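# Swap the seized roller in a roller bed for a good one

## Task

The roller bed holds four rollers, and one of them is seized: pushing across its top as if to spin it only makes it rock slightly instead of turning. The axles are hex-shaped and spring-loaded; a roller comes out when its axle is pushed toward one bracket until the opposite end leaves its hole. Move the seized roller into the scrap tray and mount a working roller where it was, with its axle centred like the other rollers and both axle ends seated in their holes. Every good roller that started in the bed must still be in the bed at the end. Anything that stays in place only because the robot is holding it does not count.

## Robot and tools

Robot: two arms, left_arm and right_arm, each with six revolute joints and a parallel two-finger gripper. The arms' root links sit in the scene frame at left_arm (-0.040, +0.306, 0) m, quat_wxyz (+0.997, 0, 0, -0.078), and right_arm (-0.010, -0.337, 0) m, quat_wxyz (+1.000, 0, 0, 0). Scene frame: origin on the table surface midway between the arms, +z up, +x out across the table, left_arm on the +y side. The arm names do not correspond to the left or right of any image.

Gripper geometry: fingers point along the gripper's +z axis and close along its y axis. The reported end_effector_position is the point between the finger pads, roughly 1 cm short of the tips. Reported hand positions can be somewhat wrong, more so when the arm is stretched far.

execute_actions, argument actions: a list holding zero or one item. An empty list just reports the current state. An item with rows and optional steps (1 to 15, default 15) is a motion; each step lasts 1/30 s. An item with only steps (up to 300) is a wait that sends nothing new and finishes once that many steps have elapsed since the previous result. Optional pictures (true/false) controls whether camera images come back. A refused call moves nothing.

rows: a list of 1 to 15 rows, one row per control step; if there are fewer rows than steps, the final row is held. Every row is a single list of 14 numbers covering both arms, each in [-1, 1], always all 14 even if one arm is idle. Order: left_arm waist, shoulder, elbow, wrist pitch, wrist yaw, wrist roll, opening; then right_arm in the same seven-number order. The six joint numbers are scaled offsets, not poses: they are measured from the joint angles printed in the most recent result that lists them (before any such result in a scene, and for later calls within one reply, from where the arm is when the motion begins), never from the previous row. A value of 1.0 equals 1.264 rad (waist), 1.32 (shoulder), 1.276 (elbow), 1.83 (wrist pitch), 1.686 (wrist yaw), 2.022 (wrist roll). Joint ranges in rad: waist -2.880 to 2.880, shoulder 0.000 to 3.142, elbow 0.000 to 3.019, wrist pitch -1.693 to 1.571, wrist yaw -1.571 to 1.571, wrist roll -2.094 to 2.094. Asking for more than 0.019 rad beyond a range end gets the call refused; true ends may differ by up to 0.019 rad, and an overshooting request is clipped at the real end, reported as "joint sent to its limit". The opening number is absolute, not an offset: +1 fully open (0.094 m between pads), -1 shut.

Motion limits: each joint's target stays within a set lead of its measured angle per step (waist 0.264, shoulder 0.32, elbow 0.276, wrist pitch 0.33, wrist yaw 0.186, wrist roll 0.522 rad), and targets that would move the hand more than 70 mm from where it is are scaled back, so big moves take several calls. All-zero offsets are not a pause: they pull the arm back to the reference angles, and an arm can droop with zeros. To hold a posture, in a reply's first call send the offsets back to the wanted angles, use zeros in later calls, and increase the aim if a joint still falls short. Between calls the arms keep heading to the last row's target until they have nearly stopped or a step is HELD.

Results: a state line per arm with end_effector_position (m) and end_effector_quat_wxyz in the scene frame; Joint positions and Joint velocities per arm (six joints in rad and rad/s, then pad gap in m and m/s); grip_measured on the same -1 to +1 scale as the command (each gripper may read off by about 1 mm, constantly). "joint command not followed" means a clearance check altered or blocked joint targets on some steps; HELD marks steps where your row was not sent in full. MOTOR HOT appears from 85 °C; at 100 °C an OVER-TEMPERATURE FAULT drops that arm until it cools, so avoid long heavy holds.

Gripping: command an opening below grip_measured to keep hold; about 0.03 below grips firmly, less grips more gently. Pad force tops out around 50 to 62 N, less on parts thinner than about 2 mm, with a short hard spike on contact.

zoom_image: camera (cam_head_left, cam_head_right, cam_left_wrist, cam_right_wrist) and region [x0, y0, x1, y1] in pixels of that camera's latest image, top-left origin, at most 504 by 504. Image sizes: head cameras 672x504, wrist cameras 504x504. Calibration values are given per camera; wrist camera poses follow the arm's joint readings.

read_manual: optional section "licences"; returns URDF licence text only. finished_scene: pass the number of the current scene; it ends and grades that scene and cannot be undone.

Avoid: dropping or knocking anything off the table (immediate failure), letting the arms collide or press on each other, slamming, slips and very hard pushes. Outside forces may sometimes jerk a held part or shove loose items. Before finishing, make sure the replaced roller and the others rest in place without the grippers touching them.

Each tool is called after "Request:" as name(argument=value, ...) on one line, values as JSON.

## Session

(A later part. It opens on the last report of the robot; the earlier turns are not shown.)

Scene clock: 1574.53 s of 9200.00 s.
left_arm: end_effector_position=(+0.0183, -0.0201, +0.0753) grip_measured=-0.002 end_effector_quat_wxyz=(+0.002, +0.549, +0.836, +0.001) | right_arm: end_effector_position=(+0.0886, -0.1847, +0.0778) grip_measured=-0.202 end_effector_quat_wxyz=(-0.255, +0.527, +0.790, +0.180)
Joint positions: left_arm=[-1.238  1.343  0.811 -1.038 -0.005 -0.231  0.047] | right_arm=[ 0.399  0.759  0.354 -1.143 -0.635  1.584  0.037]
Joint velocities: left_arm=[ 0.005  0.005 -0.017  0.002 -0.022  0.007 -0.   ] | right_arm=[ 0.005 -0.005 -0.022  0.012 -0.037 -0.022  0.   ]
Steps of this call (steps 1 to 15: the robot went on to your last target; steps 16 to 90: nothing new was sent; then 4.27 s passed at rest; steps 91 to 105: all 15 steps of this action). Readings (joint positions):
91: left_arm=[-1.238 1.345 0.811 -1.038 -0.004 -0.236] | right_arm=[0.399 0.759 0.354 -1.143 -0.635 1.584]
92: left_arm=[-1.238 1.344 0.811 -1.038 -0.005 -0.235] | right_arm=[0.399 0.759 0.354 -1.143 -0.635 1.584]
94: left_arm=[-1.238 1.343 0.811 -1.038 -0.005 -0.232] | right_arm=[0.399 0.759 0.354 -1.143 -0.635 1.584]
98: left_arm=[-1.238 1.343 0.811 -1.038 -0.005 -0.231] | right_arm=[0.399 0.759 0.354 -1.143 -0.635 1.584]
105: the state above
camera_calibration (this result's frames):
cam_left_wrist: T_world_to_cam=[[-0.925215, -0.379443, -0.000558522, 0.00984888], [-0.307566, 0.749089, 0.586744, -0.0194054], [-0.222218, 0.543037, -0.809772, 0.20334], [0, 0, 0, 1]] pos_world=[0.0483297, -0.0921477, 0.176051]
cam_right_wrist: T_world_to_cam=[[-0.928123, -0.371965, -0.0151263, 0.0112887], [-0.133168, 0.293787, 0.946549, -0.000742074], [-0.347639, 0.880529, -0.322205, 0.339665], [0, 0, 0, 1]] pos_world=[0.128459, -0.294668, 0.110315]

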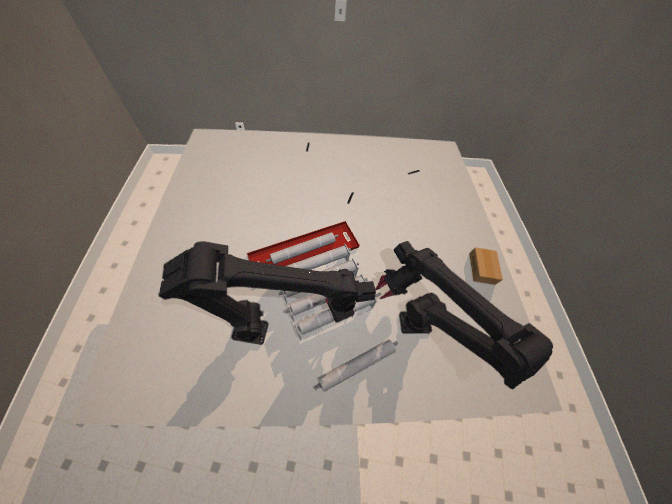

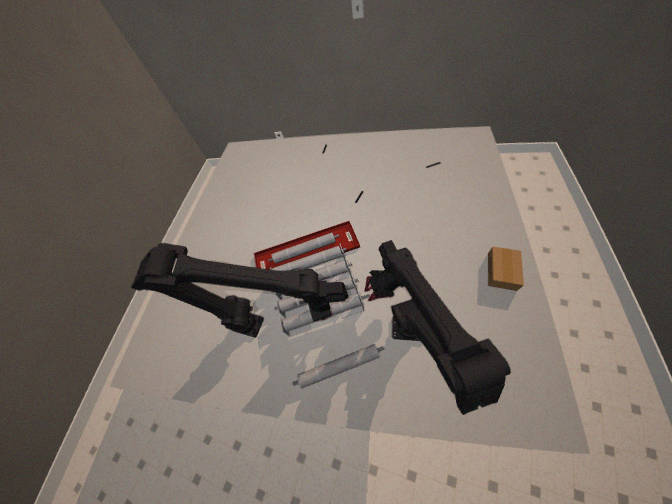

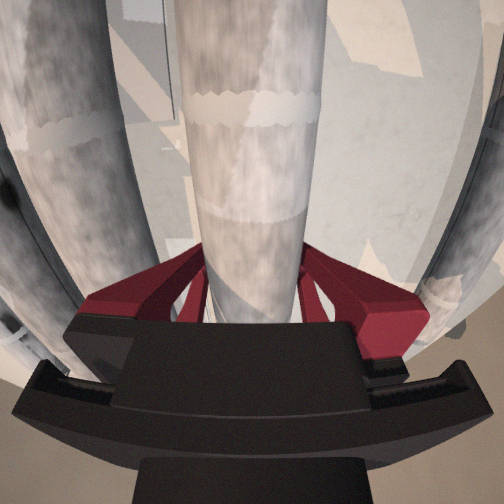

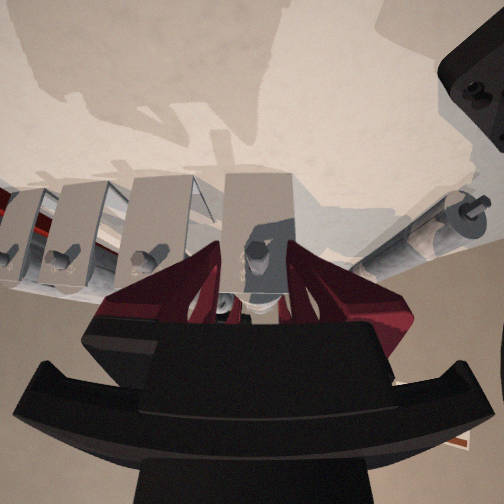

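Request:
execute_actions(actions=[{"rows":[[0.008,-0.03,0.04,0,0,0.01,-0.1,0,0,0.015,0,0,0,-0.2],[0.008,-0.02,0.04,0,0,0.01,-0.1,0,0,0.015,0,0,0,-0.2],[0.008,-0.015,0.04,0,0,0.01,-0.1,0,0,0.015,0,0,0,-0.2],[0.008,-0.01,0.04,0,0,0.01,-0.1,0,0,0.015,0,0,0,-0.2],[0.008,-0.008,0.04,0,0,0.01,-0.1,0,0,0.015,0,0,0,-0.2],[0.008,-0.006,0.04,0,0,0.01,-0.1,0,0,0.015,0,0,0,-0.2],[0.008,-0.004,0.04,0,0,0.01,-0.1,0,0,0.015,0,0,0,-0.2],[0.008,-0.002,0.04,0,0,0.01,-0.1,0,0,0.015,0,0,0,-0.2],[0.008,0,0.04,0,0,0.01,-0.1,0,0,0.015,0,0,0,-0.2]],"steps":15}])

Request:
zoom_image(camera="cam_head_left", region=[270, 290, 330, 345])

Scene clock: 1587.40 s of 9200.00 s.
left_arm: end_effector_position=(+0.0182, -0.0199, +0.0747) grip_measured=-0.002 end_effector_quat_wxyz=(+0.001, +0.549, +0.836, +0.002) | right_arm: end_effector_position=(+0.0886, -0.1847, +0.0778) grip_measured=-0.202 end_effector_quat_wxyz=(-0.255, +0.527, +0.790, +0.180)
Joint positions: left_arm=[-1.238  1.344  0.811 -1.039 -0.005 -0.231  0.047] | right_arm=[ 0.399  0.759  0.354 -1.143 -0.635  1.584  0.037]
Joint velocities: left_arm=[-0.015  0.005 -0.007 -0.007 -0.007 -0.081 -0.   ] | right_arm=[-0.005  0.005  0.002 -0.012  0.022 -0.007  0.001]
Steps of this call (steps 1 to 15: the robot went on to your last target; steps 16 to 90: nothing new was sent; then 9.37 s passed at rest; steps 91 to 105: all 15 steps of this action). Readings (joint positions):
91: left_arm=[-1.238 1.343 0.811 -1.038 -0.005 -0.231] | right_arm=[0.399 0.759 0.354 -1.143 -0.635 1.584]
92: left_arm=[-1.238 1.343 0.811 -1.038 -0.005 -0.231] | right_arm=[0.399 0.759 0.354 -1.143 -0.635 1.584]
94: left_arm=[-1.238 1.343 0.811 -1.038 -0.005 -0.231] | right_arm=[0.399 0.759 0.354 -1.143 -0.635 1.584]
98: left_arm=[-1.238 1.344 0.811 -1.038 -0.005 -0.231] | right_arm=[0.399 0.759 0.354 -1.143 -0.635 1.584]
105: the state above
camera_calibration (this result's frames):
cam_left_wrist: T_world_to_cam=[[-0.925215, -0.379441, -0.000750224, 0.00986089], [-0.30707, 0.747583, 0.588921, -0.0195037], [-0.2229, 0.545109, -0.80819, 0.202621], [0, 0, 0, 1]] pos_world=[0.0482986, -0.092128, 0.175249]
cam_right_wrist: T_world_to_cam=[[-0.928123, -0.371965, -0.0151263, 0.0112887], [-0.133168, 0.293787, 0.946549, -0.000742074], [-0.347639, 0.880529, -0.322205, 0.339665], [0, 0, 0, 1]] pos_world=[0.128459, -0.294668, 0.110315]

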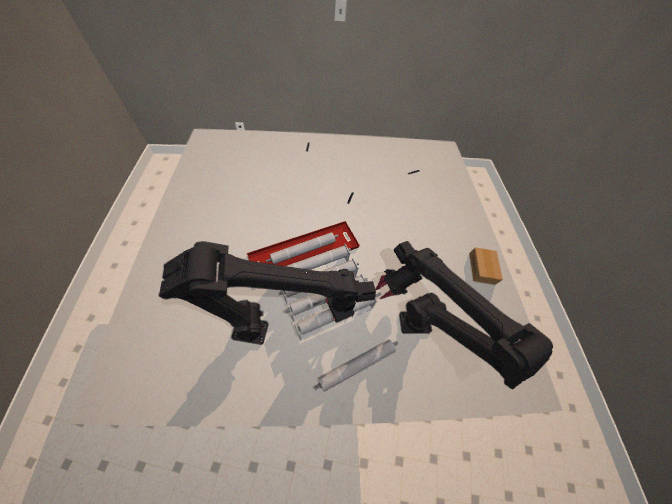

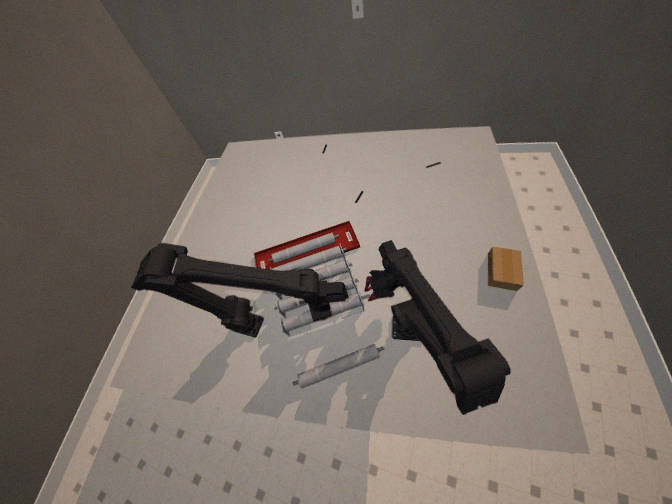

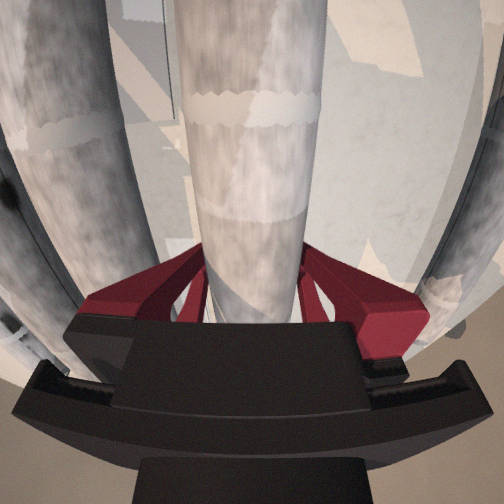

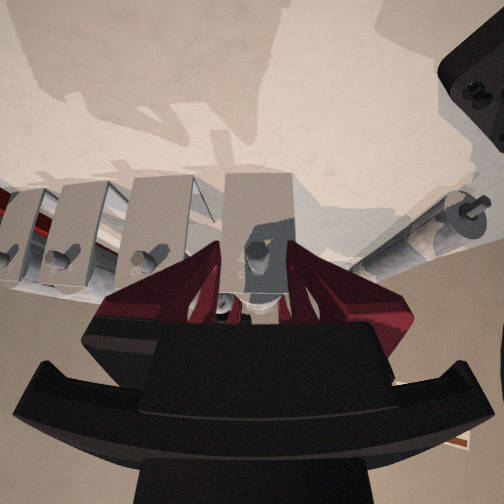

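Region (270, 290, 330, 345) of cam_head_left's 672x504 image, scaled by 8.400, with more detail than that image has; it fills the top 462 rows of this view, and the rest is white.

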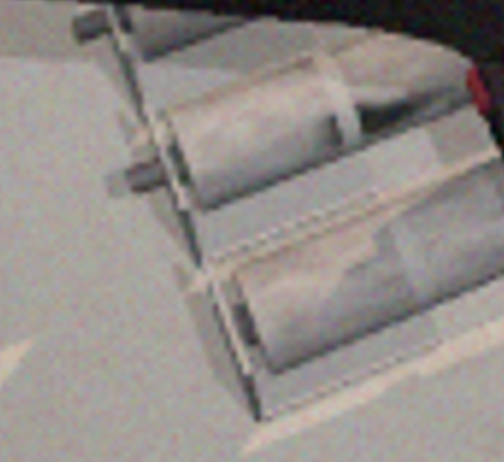

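Request:
execute_actions(actions=[{"rows":[[0.0,-0.035,0.03,0.008,0,0.0,-0.1,0,0,0.015,0,0,0,-0.2],[0.0,-0.035,0.025,0.012,0,0.0,-0.1,0,0,0.015,0,0,0,-0.2],[0.0,-0.035,0.02,0.016,0,0.0,-0.1,0,0,0.015,0,0,0,-0.2],[0.0,-0.035,0.015,0.02,0,0.0,-0.1,0,0,0.015,0,0,0,-0.2]],"steps":15}])

Request:
zoom_image(camera="cam_head_left", region=[270, 290, 330, 345])

Scene clock: 1600.40 s of 9200.00 s.
left_arm: end_effector_position=(+0.0182, -0.0200, +0.0748) grip_measured=-0.002 end_effector_quat_wxyz=(+0.005, +0.549, +0.836, -0.001) | right_arm: end_effector_position=(+0.0886, -0.1847, +0.0778) grip_measured=-0.202 end_effector_quat_wxyz=(-0.255, +0.527, +0.790, +0.180)
Joint positions: left_arm=[-1.238  1.338  0.805 -1.029 -0.005 -0.231  0.047] | right_arm=[ 0.399  0.759  0.354 -1.143 -0.635  1.584  0.037]
Joint velocities: left_arm=[-0.005  0.005  0.002 -0.007  0.007  0.066  0.   ] | right_arm=[-0.005 -0.015  0.002  0.012 -0.051 -0.066  0.   ]
Steps of this call (steps 1 to 15: the robot went on to your last target; steps 16 to 90: nothing new was sent; then 9.50 s passed at rest; steps 91 to 105: all 15 steps of this action). Readings (joint positions):
91: left_arm=[-1.238 1.344 0.811 -1.039 -0.005 -0.231] | right_arm=[0.399 0.759 0.354 -1.143 -0.635 1.584]
92: left_arm=[-1.238 1.344 0.811 -1.038 -0.005 -0.231] | right_arm=[0.399 0.759 0.354 -1.143 -0.635 1.584]
94: left_arm=[-1.238 1.343 0.809 -1.036 -0.005 -0.231] | right_arm=[0.399 0.759 0.354 -1.143 -0.635 1.584]
98: left_arm=[-1.238 1.338 0.805 -1.029 -0.005 -0.231] | right_arm=[0.399 0.759 0.354 -1.143 -0.635 1.584]
105: the state above
camera_calibration (this result's frames):
cam_left_wrist: T_world_to_cam=[[-0.925216, -0.379438, 0.00142733, 0.00965823], [-0.308125, 0.753513, 0.580755, -0.0186813], [-0.221436, 0.536884, -0.814077, 0.203082], [0, 0, 0, 1]] pos_world=[0.0481494, -0.0912902, 0.17616]
cam_right_wrist: T_world_to_cam=[[-0.928123, -0.371965, -0.0151263, 0.0112887], [-0.133168, 0.293787, 0.946549, -0.000742074], [-0.347639, 0.880529, -0.322205, 0.339665], [0, 0, 0, 1]] pos_world=[0.128459, -0.294668, 0.110315]

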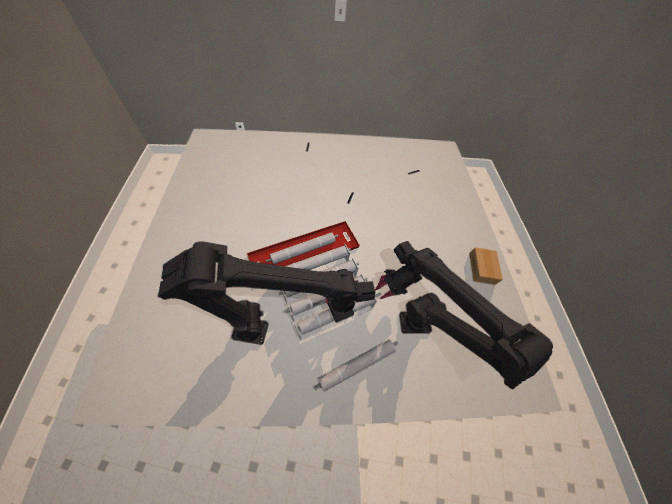

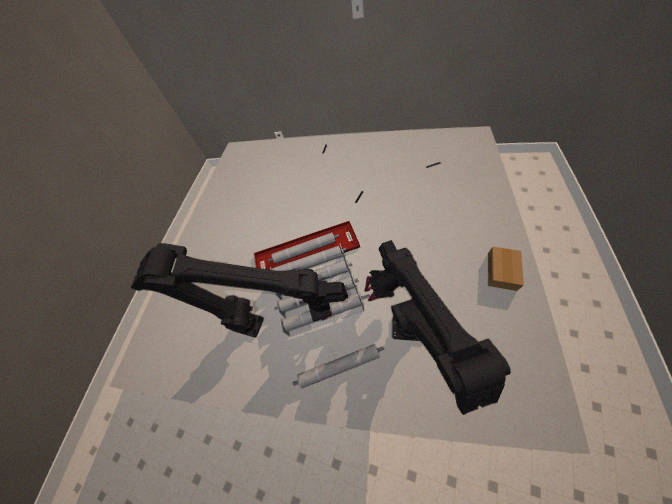

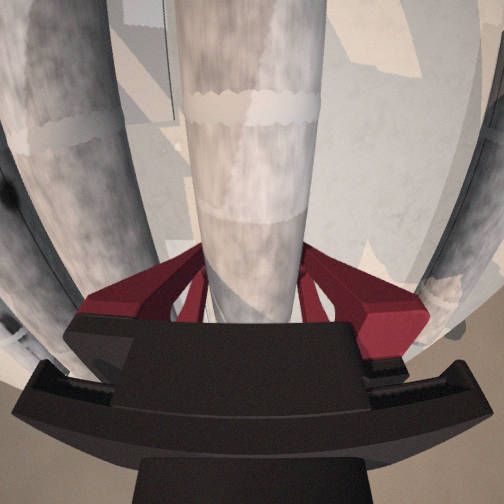

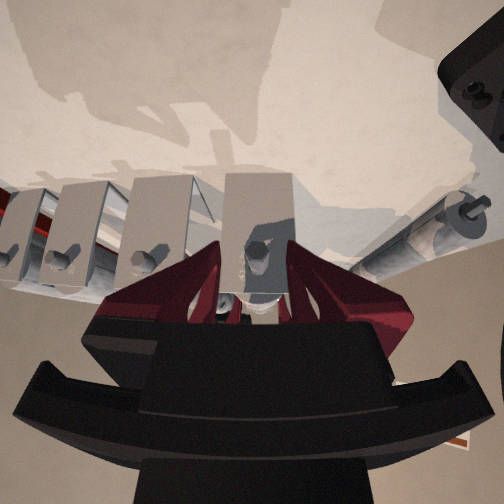

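Region (270, 290, 330, 345) of cam_head_left's 672x504 image, scaled by 8.400, with more detail than that image has; it fills the top 462 rows of this view, and the rest is white.

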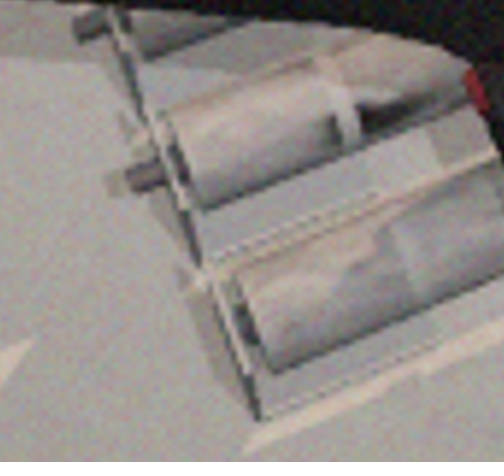

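Request:
execute_actions(actions=[{"rows":[[0,-0.01,0.02,0,0,0,0.0,0,0,0.015,0,0,0,-0.2],[0,-0.01,0.02,0,0,0,0.02,0,0,0.015,0,0,0,-0.2],[0,-0.01,0.02,0,0,0,0.04,0,0,0.015,0,0,0,-0.2],[0,-0.01,0.02,0,0,0,0.08,0,0,0.015,0,0,0,-0.2],[0,-0.01,0.02,0,0,0,0.15,0,0,0.015,0,0,0,-0.2]],"steps":15}])

Request:
zoom_image(camera="cam_head_left", region=[270, 290, 330, 345])

Scene clock: 1607.77 s of 9200.00 s.
left_arm: end_effector_position=(+0.0183, -0.0205, +0.0762) grip_measured=+0.148 end_effector_quat_wxyz=(+0.006, +0.549, +0.836, -0.003) | right_arm: end_effector_position=(+0.0886, -0.1847, +0.0778) grip_measured=-0.202 end_effector_quat_wxyz=(-0.255, +0.527, +0.790, +0.180)
Joint positions: left_arm=[-1.238  1.335  0.806 -1.03  -0.005 -0.231  0.054] | right_arm=[ 0.399  0.759  0.354 -1.143 -0.635  1.584  0.037]
Joint velocities: left_arm=[-0.015 -0.005 -0.007 -0.007 -0.037 -0.081  0.   ] | right_arm=[-0.005 -0.024  0.002  0.002 -0.022 -0.022 -0.   ]
Steps of this call (steps 1 to 15: the robot went on to your last target; steps 16 to 90: nothing new was sent; then 3.87 s passed at rest; steps 91 to 105: all 15 steps of this action). Readings (joint positions):
91: left_arm=[-1.238 1.338 0.805 -1.030 -0.005 -0.231] | right_arm=[0.399 0.759 0.354 -1.143 -0.635 1.584]
92: left_arm=[-1.238 1.338 0.805 -1.030 -0.005 -0.231] | right_arm=[0.399 0.759 0.354 -1.143 -0.635 1.584]
94: left_arm=[-1.238 1.338 0.806 -1.030 -0.005 -0.231] | right_arm=[0.399 0.759 0.354 -1.143 -0.635 1.584]
98: left_arm=[-1.238 1.335 0.806 -1.030 -0.005 -0.231] | right_arm=[0.399 0.759 0.354 -1.143 -0.635 1.584]
105: the state above
camera_calibration (this result's frames):
cam_left_wrist: T_world_to_cam=[[-0.925217, -0.379431, 0.00223381, 0.00948831], [-0.308513, 0.755689, 0.577715, -0.0188344], [-0.220891, 0.533822, -0.816236, 0.204634], [0, 0, 0, 1]] pos_world=[0.0481699, -0.0914051, 0.177889]
cam_right_wrist: T_world_to_cam=[[-0.928123, -0.371965, -0.0151263, 0.0112887], [-0.133168, 0.293787, 0.946549, -0.000742074], [-0.347639, 0.880529, -0.322205, 0.339665], [0, 0, 0, 1]] pos_world=[0.128459, -0.294668, 0.110315]

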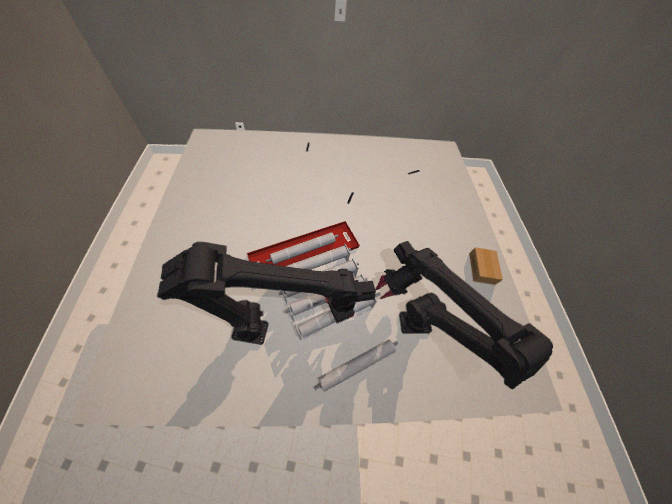

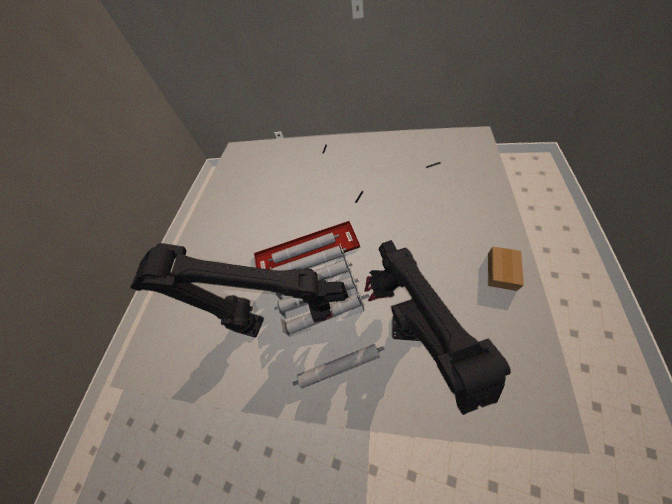

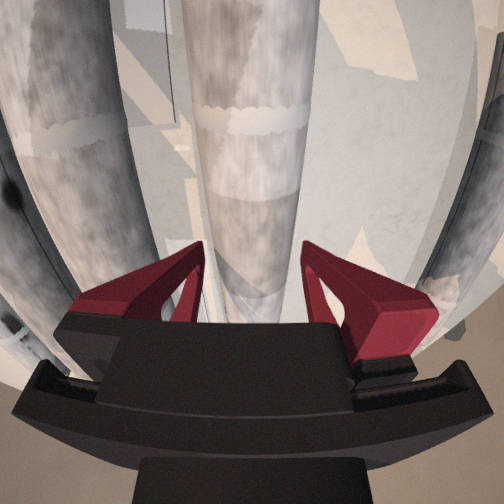

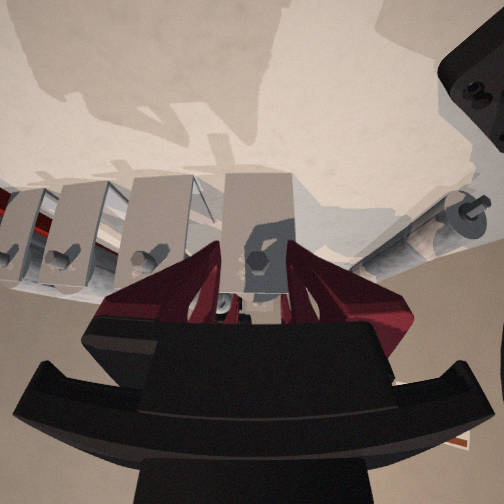

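Region (270, 290, 330, 345) of cam_head_left's 672x504 image, scaled by 8.400, with more detail than that image has; it fills the top 462 rows of this view, and the rest is white.

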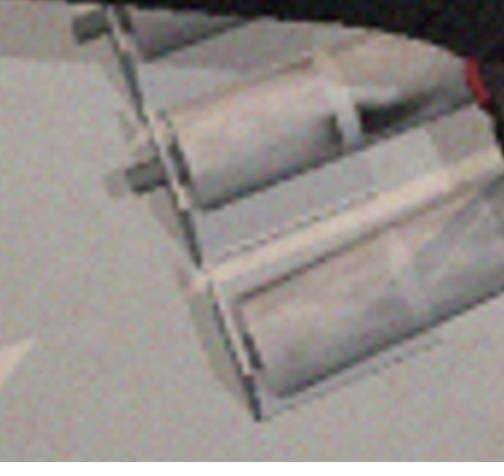

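Request:
execute_actions(actions=[{"rows":[[-0.006,-0.02,-0.01,-0.003,0,-0.005,0.25,0,0,0.015,0,0,0,-0.2],[-0.012,-0.04,-0.025,-0.006,0,-0.01,0.25,0,0,0.015,0,0,0,-0.2],[-0.018,-0.06,-0.042,-0.01,0,-0.014,0.25,0,0,0.015,0,0,0,-0.2],[-0.025,-0.08,-0.058,-0.014,0,-0.019,0.25,0,0,0.015,0,0,0,-0.2],[-0.032,-0.10,-0.075,-0.018,0,-0.024,0.25,0,0,0.015,0,0,0,-0.2],[-0.039,-0.12,-0.092,-0.022,0,-0.029,0.25,0,0,0.015,0,0,0,-0.2],[-0.047,-0.14,-0.109,-0.026,0,-0.034,0.25,0,0,0.015,0,0,0,-0.2],[-0.055,-0.16,-0.126,-0.03,0,-0.04,0.25,0,0,0.015,0,0,0,-0.2],[-0.064,-0.18,-0.143,-0.034,0,-0.046,0.25,0,0,0.015,0,0,0,-0.2],[-0.073,-0.198,-0.16,-0.038,0,-0.052,0.25,0,0,0.015,0,0,0,-0.2]],"steps":15}])

Scene clock: 1639.90 s of 9200.00 s.
left_arm: end_effector_position=(-0.0191, +0.0660, +0.0791) grip_measured=+0.248 end_effector_quat_wxyz=(+0.008, +0.555, +0.832, -0.005) | right_arm: end_effector_position=(+0.0886, -0.1847, +0.0778) grip_measured=-0.202 end_effector_quat_wxyz=(-0.255, +0.527, +0.790, +0.180)
Joint positions: left_arm=[-1.328  1.055  0.598 -1.096 -0.005 -0.307  0.059] | right_arm=[ 0.399  0.759  0.354 -1.143 -0.635  1.584  0.037]
Joint velocities: left_arm=[-0.015  0.044  0.002  0.002  0.007 -0.095 -0.001] | right_arm=[-0.015  0.015  0.002  0.002 -0.022 -0.037 -0.   ]
Steps of this call (steps 1 to 15: the robot went on to your last target; steps 16 to 90: nothing new was sent; then 28.63 s passed at rest; steps 91 to 105: all 15 steps of this action). Readings (joint positions):
91: left_arm=[-1.238 1.334 0.805 -1.030 -0.005 -0.231] | right_arm=[0.399 0.759 0.354 -1.143 -0.635 1.584]
92: left_arm=[-1.238 1.329 0.800 -1.030 -0.005 -0.232] | right_arm=[0.399 0.759 0.354 -1.143 -0.635 1.584]
94: left_arm=[-1.244 1.302 0.774 -1.032 -0.005 -0.238] | right_arm=[0.399 0.759 0.354 -1.143 -0.635 1.584]
98: left_arm=[-1.280 1.188 0.683 -1.060 -0.005 -0.263] | right_arm=[0.399 0.759 0.354 -1.143 -0.635 1.584]
105: the state above
camera_calibration (this result's frames):
cam_left_wrist: T_world_to_cam=[[-0.930343, -0.36666, 0.00477903, 0.00662588], [-0.297845, 0.763209, 0.573411, -0.0973659], [-0.213894, 0.532045, -0.819254, 0.15294], [0, 0, 0, 1]] pos_world=[0.00987727, -0.00463075, 0.181095]
cam_right_wrist: T_world_to_cam=[[-0.928123, -0.371965, -0.0151263, 0.0112887], [-0.133168, 0.293787, 0.946549, -0.000742074], [-0.347639, 0.880529, -0.322205, 0.339665], [0, 0, 0, 1]] pos_world=[0.128459, -0.294668, 0.110315]

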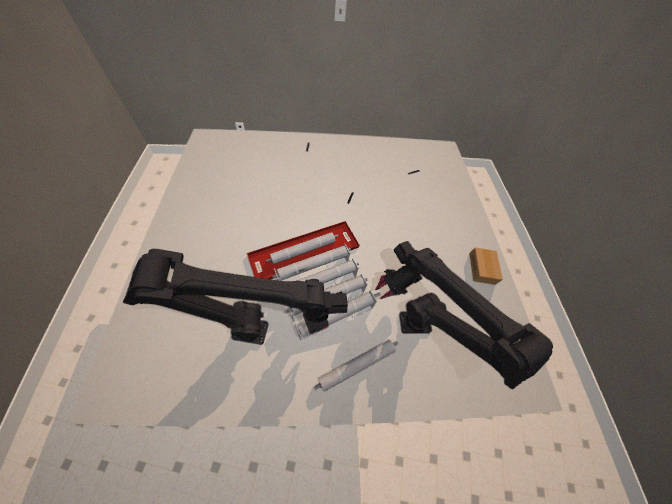

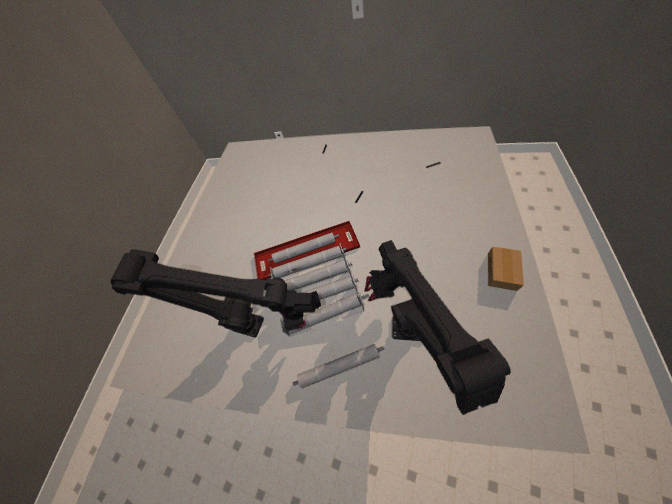

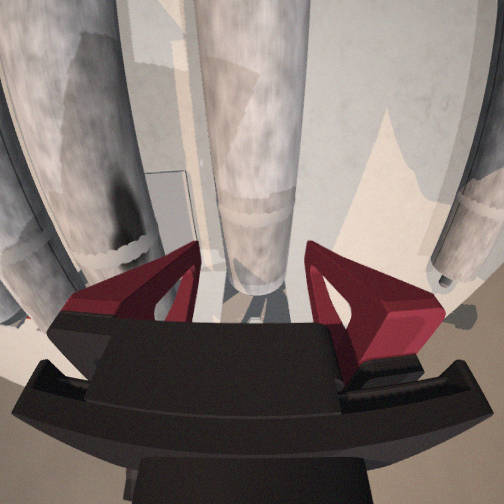

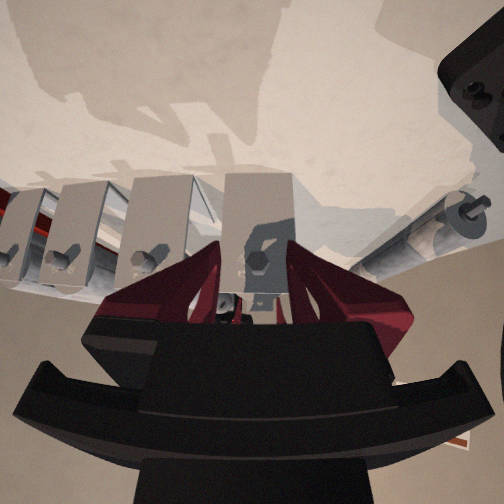

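Request:
execute_actions(actions=[{"rows":[[0,-0.002,-0.01,0.014,0,-0.018,0.14,0,0,0.015,0,0,0,-0.2],[0,-0.004,-0.02,0.027,0,-0.018,0.14,0,0,0.015,0,0,0,-0.2],[0,-0.006,-0.031,0.04,0,-0.018,0.14,0,0,0.015,0,0,0,-0.2],[0,-0.008,-0.042,0.053,0,-0.018,0.14,0,0,0.015,0,0,0,-0.2],[0,-0.01,-0.053,0.066,0,-0.018,0.14,0,0,0.015,0,0,0,-0.2],[0,-0.012,-0.064,0.079,0,-0.018,0.14,0,0,0.015,0,0,0,-0.2],[0,-0.014,-0.075,0.092,0,-0.018,0.14,0,0,0.015,0,0,0,-0.2],[0,-0.016,-0.086,0.105,0,-0.018,0.14,0,0,0.015,0,0,0,-0.2],[0,-0.018,-0.097,0.118,0,-0.018,0.14,0,0,0.015,0,0,0,-0.2],[0,-0.02,-0.106,0.13,0,-0.018,0.14,0,0,0.015,0,0,0,-0.2]],"steps":15}])

Scene clock: 1657.90 s of 9200.00 s.
left_arm: end_effector_position=(-0.0198, +0.0680, +0.0398) grip_measured=+0.142 end_effector_quat_wxyz=(+0.039, +0.546, +0.836, -0.048) | right_arm: end_effector_position=(+0.0886, -0.1847, +0.0778) grip_measured=-0.202 end_effector_quat_wxyz=(-0.255, +0.527, +0.790, +0.180)
Joint positions: left_arm=[-1.328  1.039  0.464 -0.872 -0.002 -0.327  0.054] | right_arm=[ 0.399  0.759  0.354 -1.143 -0.635  1.584  0.037]
Joint velocities: left_arm=[-0.015  0.005  0.012  0.037 -0.022  0.066  0.   ] | right_arm=[-0.005 -0.005 -0.012  0.002  0.066 -0.081 -0.001]
Steps of this call (steps 1 to 30: the robot went on to your last target; steps 31 to 90: nothing new was sent; then 14.50 s passed at rest; steps 91 to 105: all 15 steps of this action). Readings (joint positions):
91: left_arm=[-1.328 1.058 0.596 -1.092 -0.005 -0.322] | right_arm=[0.399 0.759 0.354 -1.143 -0.635 1.584]
92: left_arm=[-1.328 1.058 0.592 -1.081 -0.005 -0.323] | right_arm=[0.399 0.759 0.354 -1.143 -0.635 1.584]
94: left_arm=[-1.328 1.056 0.574 -1.044 -0.005 -0.324] | right_arm=[0.399 0.759 0.354 -1.143 -0.635 1.584]
98: left_arm=[-1.328 1.050 0.515 -0.956 -0.005 -0.326] | right_arm=[0.399 0.759 0.354 -1.143 -0.635 1.584]
105: the state above
camera_calibration (this result's frames):
cam_left_wrist: T_world_to_cam=[[-0.923257, -0.382057, 0.0403689, 0.00659739], [-0.315288, 0.813536, 0.488624, -0.0769622], [-0.219524, 0.438397, -0.87156, 0.127879], [0, 0, 0, 1]] pos_world=[0.00989828, 0.00907028, 0.148793]
cam_right_wrist: T_world_to_cam=[[-0.928123, -0.371965, -0.0151263, 0.0112887], [-0.133168, 0.293787, 0.946549, -0.000742074], [-0.347639, 0.880529, -0.322205, 0.339665], [0, 0, 0, 1]] pos_world=[0.128459, -0.294668, 0.110315]

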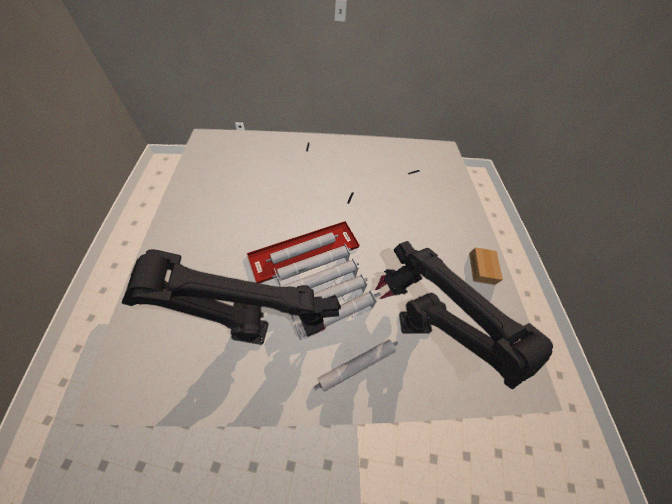

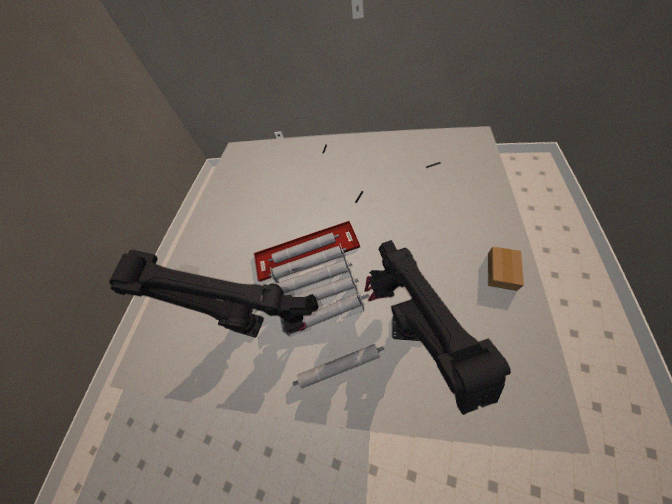

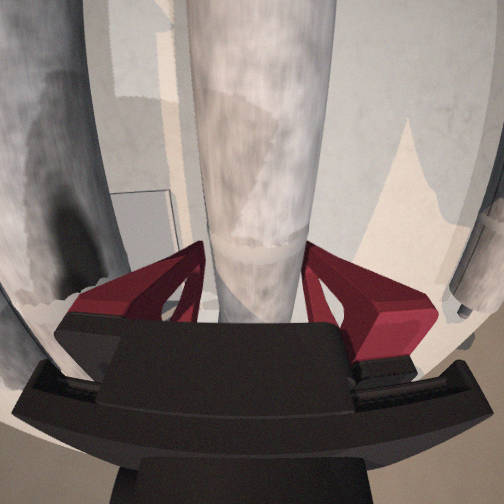

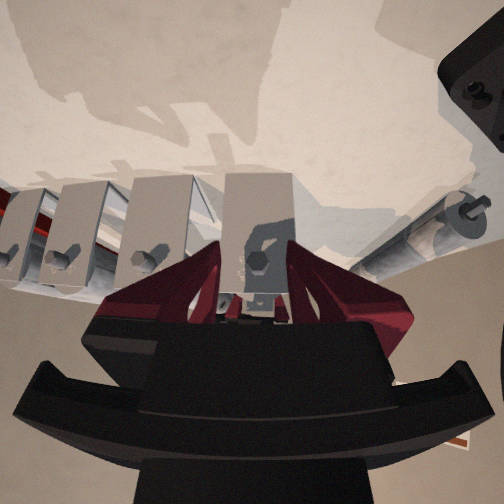

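Request:
execute_actions(actions=[{"rows":[[0,0,0.01,0.008,0,0,0.08,0,0,0.015,0,0,0,-0.2],[0,0,0.01,0.008,0,0,0.04,0,0,0.015,0,0,0,-0.2],[0,0,0.01,0.008,0,0,0.0,0,0,0.015,0,0,0,-0.2],[0,0,0.01,0.008,0,0,-0.05,0,0,0.015,0,0,0,-0.2],[0,0,0.01,0.008,0,0,-0.1,0,0,0.015,0,0,0,-0.2]],"steps":12}], pictures=false)

Scene clock: 1665.70 s of 9200.00 s.
left_arm: end_effector_position=(-0.0212, +0.0662, +0.0400) grip_measured=-0.009 end_effector_quat_wxyz=(+0.037, +0.546, +0.835, -0.053) | right_arm: end_effector_position=(+0.0886, -0.1847, +0.0778) grip_measured=-0.202 end_effector_quat_wxyz=(-0.255, +0.527, +0.790, +0.180)
Joint positions: left_arm=[-1.328  1.039  0.464 -0.866  0.007 -0.327  0.047] | right_arm=[ 0.399  0.759  0.354 -1.143 -0.635  1.584  0.037]
Joint velocities: left_arm=[ 0.015 -0.005  0.022 -0.002 -0.007  0.081 -0.   ] | right_arm=[-0.005 -0.015 -0.002  0.002  0.007  0.022 -0.   ]
Steps of this call (steps 1 to 15: the robot went on to your last target; steps 16 to 90: nothing new was sent; then 4.40 s passed at rest; steps 91 to 102: all 12 steps of this action). Readings (joint positions):
91: left_arm=[-1.328 1.039 0.464 -0.868 -0.001 -0.327] | right_arm=[0.399 0.759 0.354 -1.143 -0.635 1.584]
92: left_arm=[-1.328 1.039 0.464 -0.867 0.004 -0.327] | right_arm=[0.399 0.759 0.354 -1.143 -0.635 1.584]
94: left_arm=[-1.328 1.039 0.464 -0.866 0.007 -0.327] | right_arm=[0.399 0.759 0.354 -1.143 -0.635 1.584]
98: left_arm=[-1.328 1.039 0.464 -0.866 0.007 -0.327] | right_arm=[0.399 0.759 0.354 -1.143 -0.635 1.584]
102: the state above

Request:
execute_actions(actions=[{"rows":[[0,0,0.03,0,0,0,-0.1,0,0,0.015,0,0,0,-0.2],[0,0.002,0.045,-0.008,-0.003,0,-0.1,0,0,0.015,0,0,0,-0.2],[0,0.004,0.053,-0.017,-0.006,0,-0.1,0,0,0.015,0,0,0,-0.2],[0,0.006,0.061,-0.026,-0.009,0,-0.1,0,0,0.015,0,0,0,-0.2],[0,0.008,0.069,-0.035,-0.012,0,-0.1,0,0,0.015,0,0,0,-0.2],[0,0.01,0.077,-0.044,-0.014,0,-0.1,0,0,0.015,0,0,0,-0.2],[0,0.012,0.085,-0.053,-0.014,0,-0.1,0,0,0.015,0,0,0,-0.2],[0,0.014,0.093,-0.062,-0.014,0,-0.1,0,0,0.015,0,0,0,-0.2],[0,0.016,0.101,-0.071,-0.014,0,-0.1,0,0,0.015,0,0,0,-0.2],[0,0.018,0.109,-0.08,-0.014,0,-0.1,0,0,0.015,0,0,0,-0.2],[0,0.02,0.117,-0.09,-0.014,0,-0.1,0,0,0.015,0,0,0,-0.2],[0,0.022,0.125,-0.10,-0.014,0,-0.1,0,0,0.015,0,0,0,-0.2]],"steps":15}], pictures=false)

Request:
execute_actions(actions=[{"steps":15}])

Scene clock: 1682.20 s of 9200.00 s.
left_arm: end_effector_position=(-0.0185, +0.0686, +0.0607) grip_measured=-0.009 end_effector_quat_wxyz=(+0.012, +0.550, +0.835, -0.007) | right_arm: end_effector_position=(+0.0886, -0.1847, +0.0778) grip_measured=-0.202 end_effector_quat_wxyz=(-0.255, +0.527, +0.790, +0.180)
Joint positions: left_arm=[-1.328  1.074  0.555 -1.027 -0.01  -0.319  0.047] | right_arm=[ 0.399  0.759  0.354 -1.143 -0.635  1.584  0.037]
Joint velocities: left_arm=[-0.005  0.005  0.056 -0.11  -0.007 -0.022 -0.   ] | right_arm=[ 0.005 -0.015  0.012 -0.002 -0.007 -0.007  0.001]
Steps of this call (steps 1 to 15: the robot went on to your last target; steps 16 to 90: nothing new was sent; then 13.00 s passed at rest; steps 91 to 105: all 15 steps of this action). Readings (joint positions):
91: left_arm=[-1.328 1.039 0.464 -0.866 0.008 -0.327] | right_arm=[0.399 0.759 0.354 -1.143 -0.635 1.584]
92: left_arm=[-1.328 1.039 0.466 -0.867 0.008 -0.327] | right_arm=[0.399 0.759 0.354 -1.143 -0.635 1.584]
94: left_arm=[-1.328 1.043 0.471 -0.875 0.005 -0.327] | right_arm=[0.399 0.759 0.354 -1.143 -0.635 1.584]
98: left_arm=[-1.328 1.060 0.501 -0.929 -0.006 -0.321] | right_arm=[0.399 0.759 0.354 -1.143 -0.635 1.584]
105: the state above

Scene clock: 1682.70 s of 9200.00 s.
left_arm: end_effector_position=(-0.0184, +0.0686, +0.0613) grip_measured=-0.009 end_effector_quat_wxyz=(+0.011, +0.550, +0.835, -0.006) | right_arm: end_effector_position=(+0.0886, -0.1847, +0.0778) grip_measured=-0.202 end_effector_quat_wxyz=(-0.255, +0.527, +0.790, +0.180)
Joint positions: left_arm=[-1.328  1.074  0.557 -1.03  -0.01  -0.319  0.047] | right_arm=[ 0.399  0.759  0.354 -1.143 -0.635  1.584  0.037]
Joint velocities: left_arm=[ 0.005  0.005  0.002 -0.007  0.022  0.022  0.001] | right_arm=[-0.015 -0.005  0.002  0.012 -0.037  0.007  0.   ]
Steps of this call (steps 1 to 15: the robot went on to your last target). Readings (joint positions):
1: left_arm=[-1.328 1.074 0.556 -1.029 -0.010 -0.319] | right_arm=[0.399 0.759 0.354 -1.143 -0.635 1.584]
2: left_arm=[-1.328 1.074 0.557 -1.030 -0.010 -0.319] | right_arm=[0.399 0.759 0.354 -1.143 -0.635 1.584]
4: left_arm=[-1.328 1.074 0.557 -1.030 -0.010 -0.319] | right_arm=[0.399 0.759 0.354 -1.143 -0.635 1.584]
8: left_arm=[-1.328 1.074 0.557 -1.030 -0.010 -0.319] | right_arm=[0.399 0.759 0.354 -1.143 -0.635 1.584]
15: the state above
All arms were judged still, so your last target was given up. Only a new action makes them travel on or press farther. Fingers that are still opening or closing keep moving.
camera_calibration (this result's frames):
cam_left_wrist: T_world_to_cam=[[-0.925921, -0.37771, 0.00207239, 0.00923639], [-0.309928, 0.762872, 0.567425, -0.0887505], [-0.215903, 0.524748, -0.823423, 0.137884], [0, 0, 0, 1]] pos_world=[0.0108156, -0.00116067, 0.163877]
cam_right_wrist: T_world_to_cam=[[-0.928123, -0.371965, -0.0151263, 0.0112887], [-0.133168, 0.293787, 0.946549, -0.000742074], [-0.347639, 0.880529, -0.322205, 0.339665], [0, 0, 0, 1]] pos_world=[0.128459, -0.294668, 0.110315]

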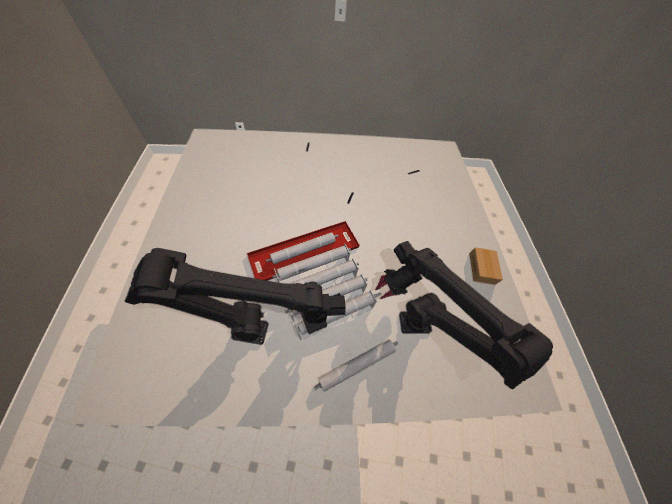

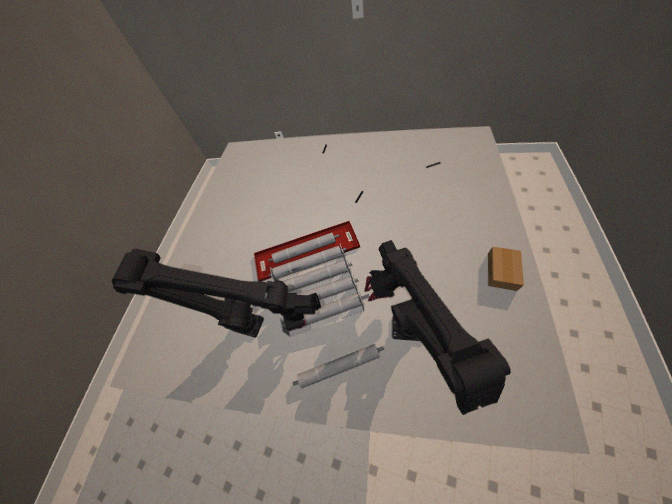

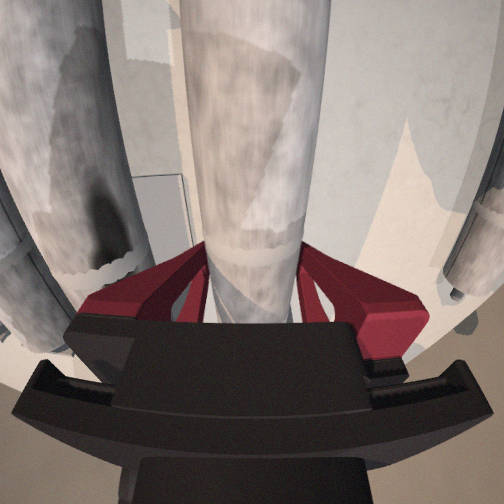

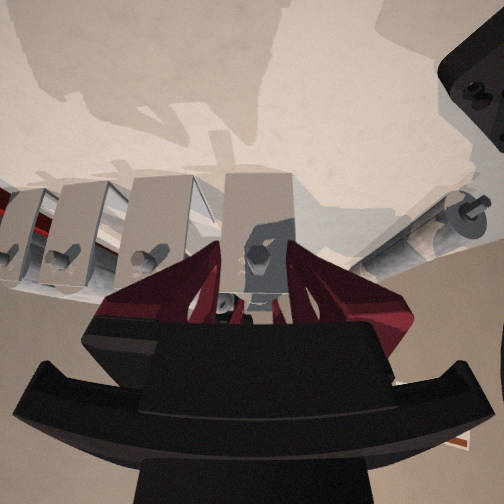

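Request:
execute_actions(actions=[{"rows":[[-0.004,0,0.055,-0.008,0,-0.005,-0.1,0,0,0.015,0,0,0,-0.2],[-0.006,0,0.058,-0.011,0,-0.01,-0.1,0,0,0.015,0,0,0,-0.2],[-0.008,0,0.061,-0.014,0,-0.012,-0.1,0,0,0.015,0,0,0,-0.2],[-0.009,0,0.064,-0.017,0,-0.012,-0.1,0,0,0.015,0,0,0,-0.2],[-0.009,0,0.067,-0.021,0,-0.012,-0.1,0,0,0.015,0,0,0,-0.2],[-0.009,0,0.070,-0.025,0,-0.012,-0.1,0,0,0.015,0,0,0,-0.2],[-0.009,0,0.073,-0.028,0,-0.012,-0.1,0,0,0.015,0,0,0,-0.2],[-0.009,0,0.076,-0.031,0,-0.012,-0.1,0,0,0.015,0,0,0,-0.2]],"steps":15}], pictures=false)

Scene clock: 1697.53 s of 9200.00 s.
left_arm: end_effector_position=(-0.0190, +0.0685, +0.0680) grip_measured=-0.009 end_effector_quat_wxyz=(+0.004, +0.550, +0.835, +0.003) | right_arm: end_effector_position=(+0.0886, -0.1847, +0.0778) grip_measured=-0.202 end_effector_quat_wxyz=(-0.255, +0.527, +0.790, +0.180)
Joint positions: left_arm=[-1.33   1.08   0.582 -1.072 -0.01  -0.322  0.047] | right_arm=[ 0.399  0.759  0.354 -1.143 -0.635  1.584  0.037]
Joint velocities: left_arm=[-0.015 -0.015  0.002 -0.012 -0.037  0.007 -0.   ] | right_arm=[ 0.005 -0.015 -0.012  0.002  0.007 -0.007 -0.   ]
Steps of this call (steps 1 to 90: nothing new was sent; then 11.33 s passed at rest; steps 91 to 105: all 15 steps of this action). Readings (joint positions):
91: left_arm=[-1.328 1.074 0.557 -1.030 -0.010 -0.319] | right_arm=[0.399 0.759 0.354 -1.143 -0.635 1.584]
92: left_arm=[-1.328 1.075 0.558 -1.031 -0.010 -0.319] | right_arm=[0.399 0.759 0.354 -1.143 -0.635 1.584]
94: left_arm=[-1.329 1.077 0.561 -1.037 -0.010 -0.319] | right_arm=[0.399 0.759 0.354 -1.143 -0.635 1.584]
98: left_arm=[-1.330 1.080 0.575 -1.060 -0.010 -0.321] | right_arm=[0.399 0.759 0.354 -1.143 -0.635 1.584]
105: the state above

Request:
execute_actions(actions=[{"rows":[[-0.008,-0.005,0.055,-0.004,0,-0.015,-0.1,0,0,0.015,0,0,0,-0.2],[-0.011,-0.005,0.057,-0.005,0,-0.018,-0.1,0,0,0.015,0,0,0,-0.2],[-0.011,-0.005,0.059,-0.007,0,-0.018,-0.1,0,0,0.015,0,0,0,-0.2],[-0.011,-0.005,0.061,-0.009,0,-0.018,-0.1,0,0,0.015,0,0,0,-0.2],[-0.011,-0.005,0.063,-0.011,0,-0.018,-0.1,0,0,0.015,0,0,0,-0.2],[-0.011,-0.005,0.065,-0.013,0,-0.018,-0.1,0,0,0.015,0,0,0,-0.2],[-0.011,-0.005,0.067,-0.015,0,-0.018,-0.1,0,0,0.015,0,0,0,-0.2]],"steps":15}], pictures=false)

Scene clock: 1706.77 s of 9200.00 s.
left_arm: end_effector_position=(-0.0200, +0.0679, +0.0717) grip_measured=-0.009 end_effector_quat_wxyz=(+0.003, +0.548, +0.836, +0.006) | right_arm: end_effector_position=(+0.0886, -0.1847, +0.0778) grip_measured=-0.202 end_effector_quat_wxyz=(-0.255, +0.527, +0.790, +0.180)
Joint positions: left_arm=[-1.335  1.08   0.593 -1.089 -0.011 -0.331  0.047] | right_arm=[ 0.399  0.759  0.354 -1.143 -0.635  1.584  0.037]
Joint velocities: left_arm=[-0.005 -0.005 -0.012 -0.012  0.022 -0.007 -0.   ] | right_arm=[-0.005 -0.005 -0.002  0.007 -0.007  0.022  0.001]
Steps of this call (steps 1 to 15: the robot went on to your last target; steps 16 to 90: nothing new was sent; then 5.73 s passed at rest; steps 91 to 105: all 15 steps of this action). Readings (joint positions):
91: left_arm=[-1.330 1.080 0.582 -1.072 -0.010 -0.322] | right_arm=[0.399 0.759 0.354 -1.143 -0.635 1.584]
92: left_arm=[-1.331 1.080 0.582 -1.072 -0.010 -0.323] | right_arm=[0.399 0.759 0.354 -1.143 -0.635 1.584]
94: left_arm=[-1.332 1.080 0.583 -1.073 -0.011 -0.325] | right_arm=[0.399 0.759 0.354 -1.143 -0.635 1.584]
98: left_arm=[-1.334 1.080 0.590 -1.084 -0.011 -0.329] | right_arm=[0.399 0.759 0.354 -1.143 -0.635 1.584]
105: the state above

n=.0079. Continue rising slowly.

Request:
execute_actions(actions=[{"rows":[[0,-0.005,0.058,-0.006,0,-0.008,-0.1,0,0,0.015,0,0,0,-0.2],[0,-0.005,0.059,-0.007,0,-0.008,-0.1,0,0,0.015,0,0,0,-0.2],[0,-0.005,0.060,-0.008,0,-0.008,-0.1,0,0,0.015,0,0,0,-0.2],[0,-0.005,0.061,-0.009,0,-0.008,-0.1,0,0,0.015,0,0,0,-0.2],[0,-0.005,0.062,-0.010,0,-0.008,-0.1,0,0,0.015,0,0,0,-0.2],[0,-0.005,0.063,-0.011,0,-0.008,-0.1,0,0,0.015,0,0,0,-0.2],[0,-0.005,0.064,-0.012,0,-0.008,-0.1,0,0,0.015,0,0,0,-0.2],[0,-0.005,0.065,-0.013,0,-0.008,-0.1,0,0,0.015,0,0,0,-0.2],[0,-0.005,0.066,-0.014,0,-0.008,-0.1,0,0,0.015,0,0,0,-0.2],[0,-0.005,0.067,-0.015,0,-0.008,-0.1,0,0,0.015,0,0,0,-0.2],[0,-0.005,0.068,-0.016,0,-0.008,-0.1,0,0,0.015,0,0,0,-0.2],[0,-0.005,0.069,-0.017,0,-0.008,-0.1,0,0,0.015,0,0,0,-0.2]],"steps":15}])

Scene clock: 1719.17 s of 9200.00 s.
left_arm: end_effector_position=(-0.0200, +0.0678, +0.0755) grip_measured=-0.009 end_effector_quat_wxyz=(-0.000, +0.548, +0.836, +0.009) | right_arm: end_effector_position=(+0.0886, -0.1847, +0.0778) grip_measured=-0.202 end_effector_quat_wxyz=(-0.255, +0.527, +0.790, +0.180)
Joint positions: left_arm=[-1.335  1.082  0.604 -1.108 -0.011 -0.331  0.047] | right_arm=[ 0.399  0.759  0.354 -1.143 -0.635  1.584  0.037]
Joint velocities: left_arm=[-0.015  0.015  0.032 -0.007  0.022 -0.095  0.001] | right_arm=[-0.005 -0.005 -0.002 -0.007 -0.007  0.007  0.001]
Steps of this call (steps 1 to 15: the robot went on to your last target; steps 16 to 90: nothing new was sent; then 8.90 s passed at rest; steps 91 to 105: all 15 steps of this action). Readings (joint positions):
91: left_arm=[-1.335 1.080 0.593 -1.089 -0.011 -0.331] | right_arm=[0.399 0.759 0.354 -1.143 -0.635 1.584]
92: left_arm=[-1.335 1.080 0.593 -1.089 -0.011 -0.331] | right_arm=[0.399 0.759 0.354 -1.143 -0.635 1.584]
94: left_arm=[-1.335 1.080 0.594 -1.091 -0.011 -0.331] | right_arm=[0.399 0.759 0.354 -1.143 -0.635 1.584]
98: left_arm=[-1.335 1.080 0.598 -1.098 -0.011 -0.331] | right_arm=[0.399 0.759 0.354 -1.143 -0.635 1.584]
105: the state above
camera_calibration (this result's frames):
cam_left_wrist: T_world_to_cam=[[-0.924189, -0.381789, -0.0105619, 0.00871089], [-0.312154, 0.739114, 0.596884, -0.0973471], [-0.220077, 0.554931, -0.802258, 0.145979], [0, 0, 0, 1]] pos_world=[0.00978986, -0.00573196, 0.17531]
cam_right_wrist: T_world_to_cam=[[-0.928123, -0.371965, -0.0151263, 0.0112887], [-0.133168, 0.293787, 0.946549, -0.000742074], [-0.347639, 0.880529, -0.322205, 0.339665], [0, 0, 0, 1]] pos_world=[0.128459, -0.294668, 0.110315]

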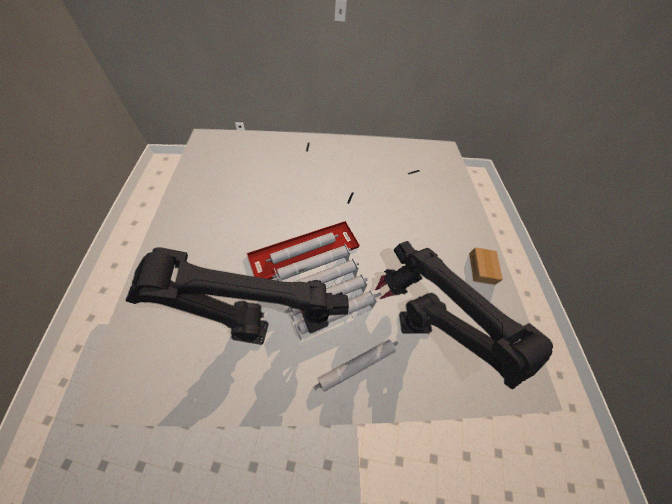

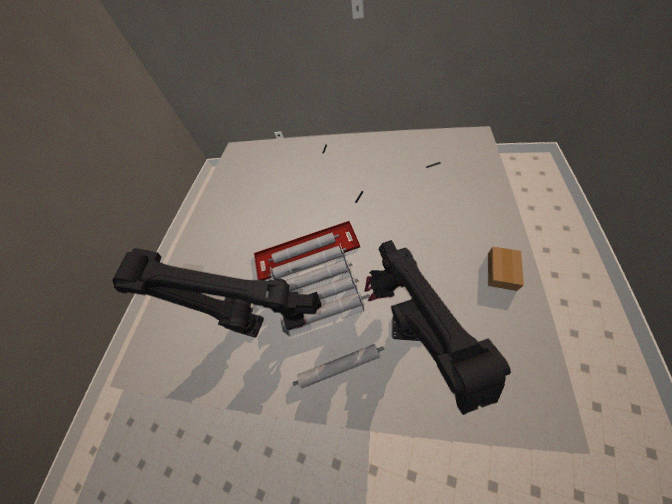

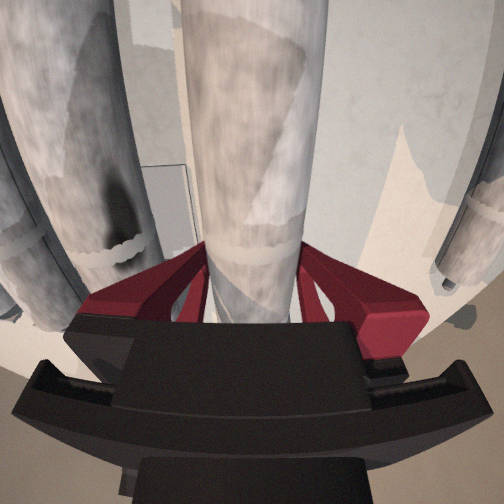

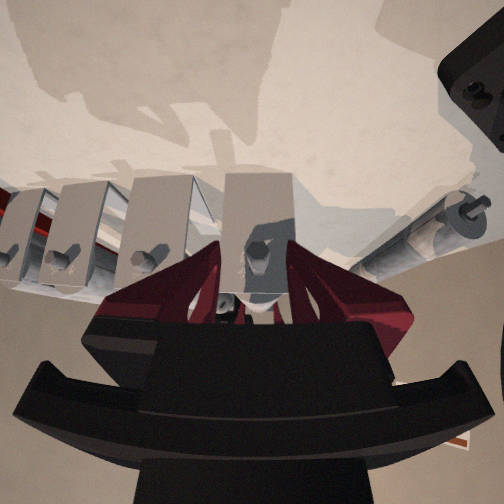

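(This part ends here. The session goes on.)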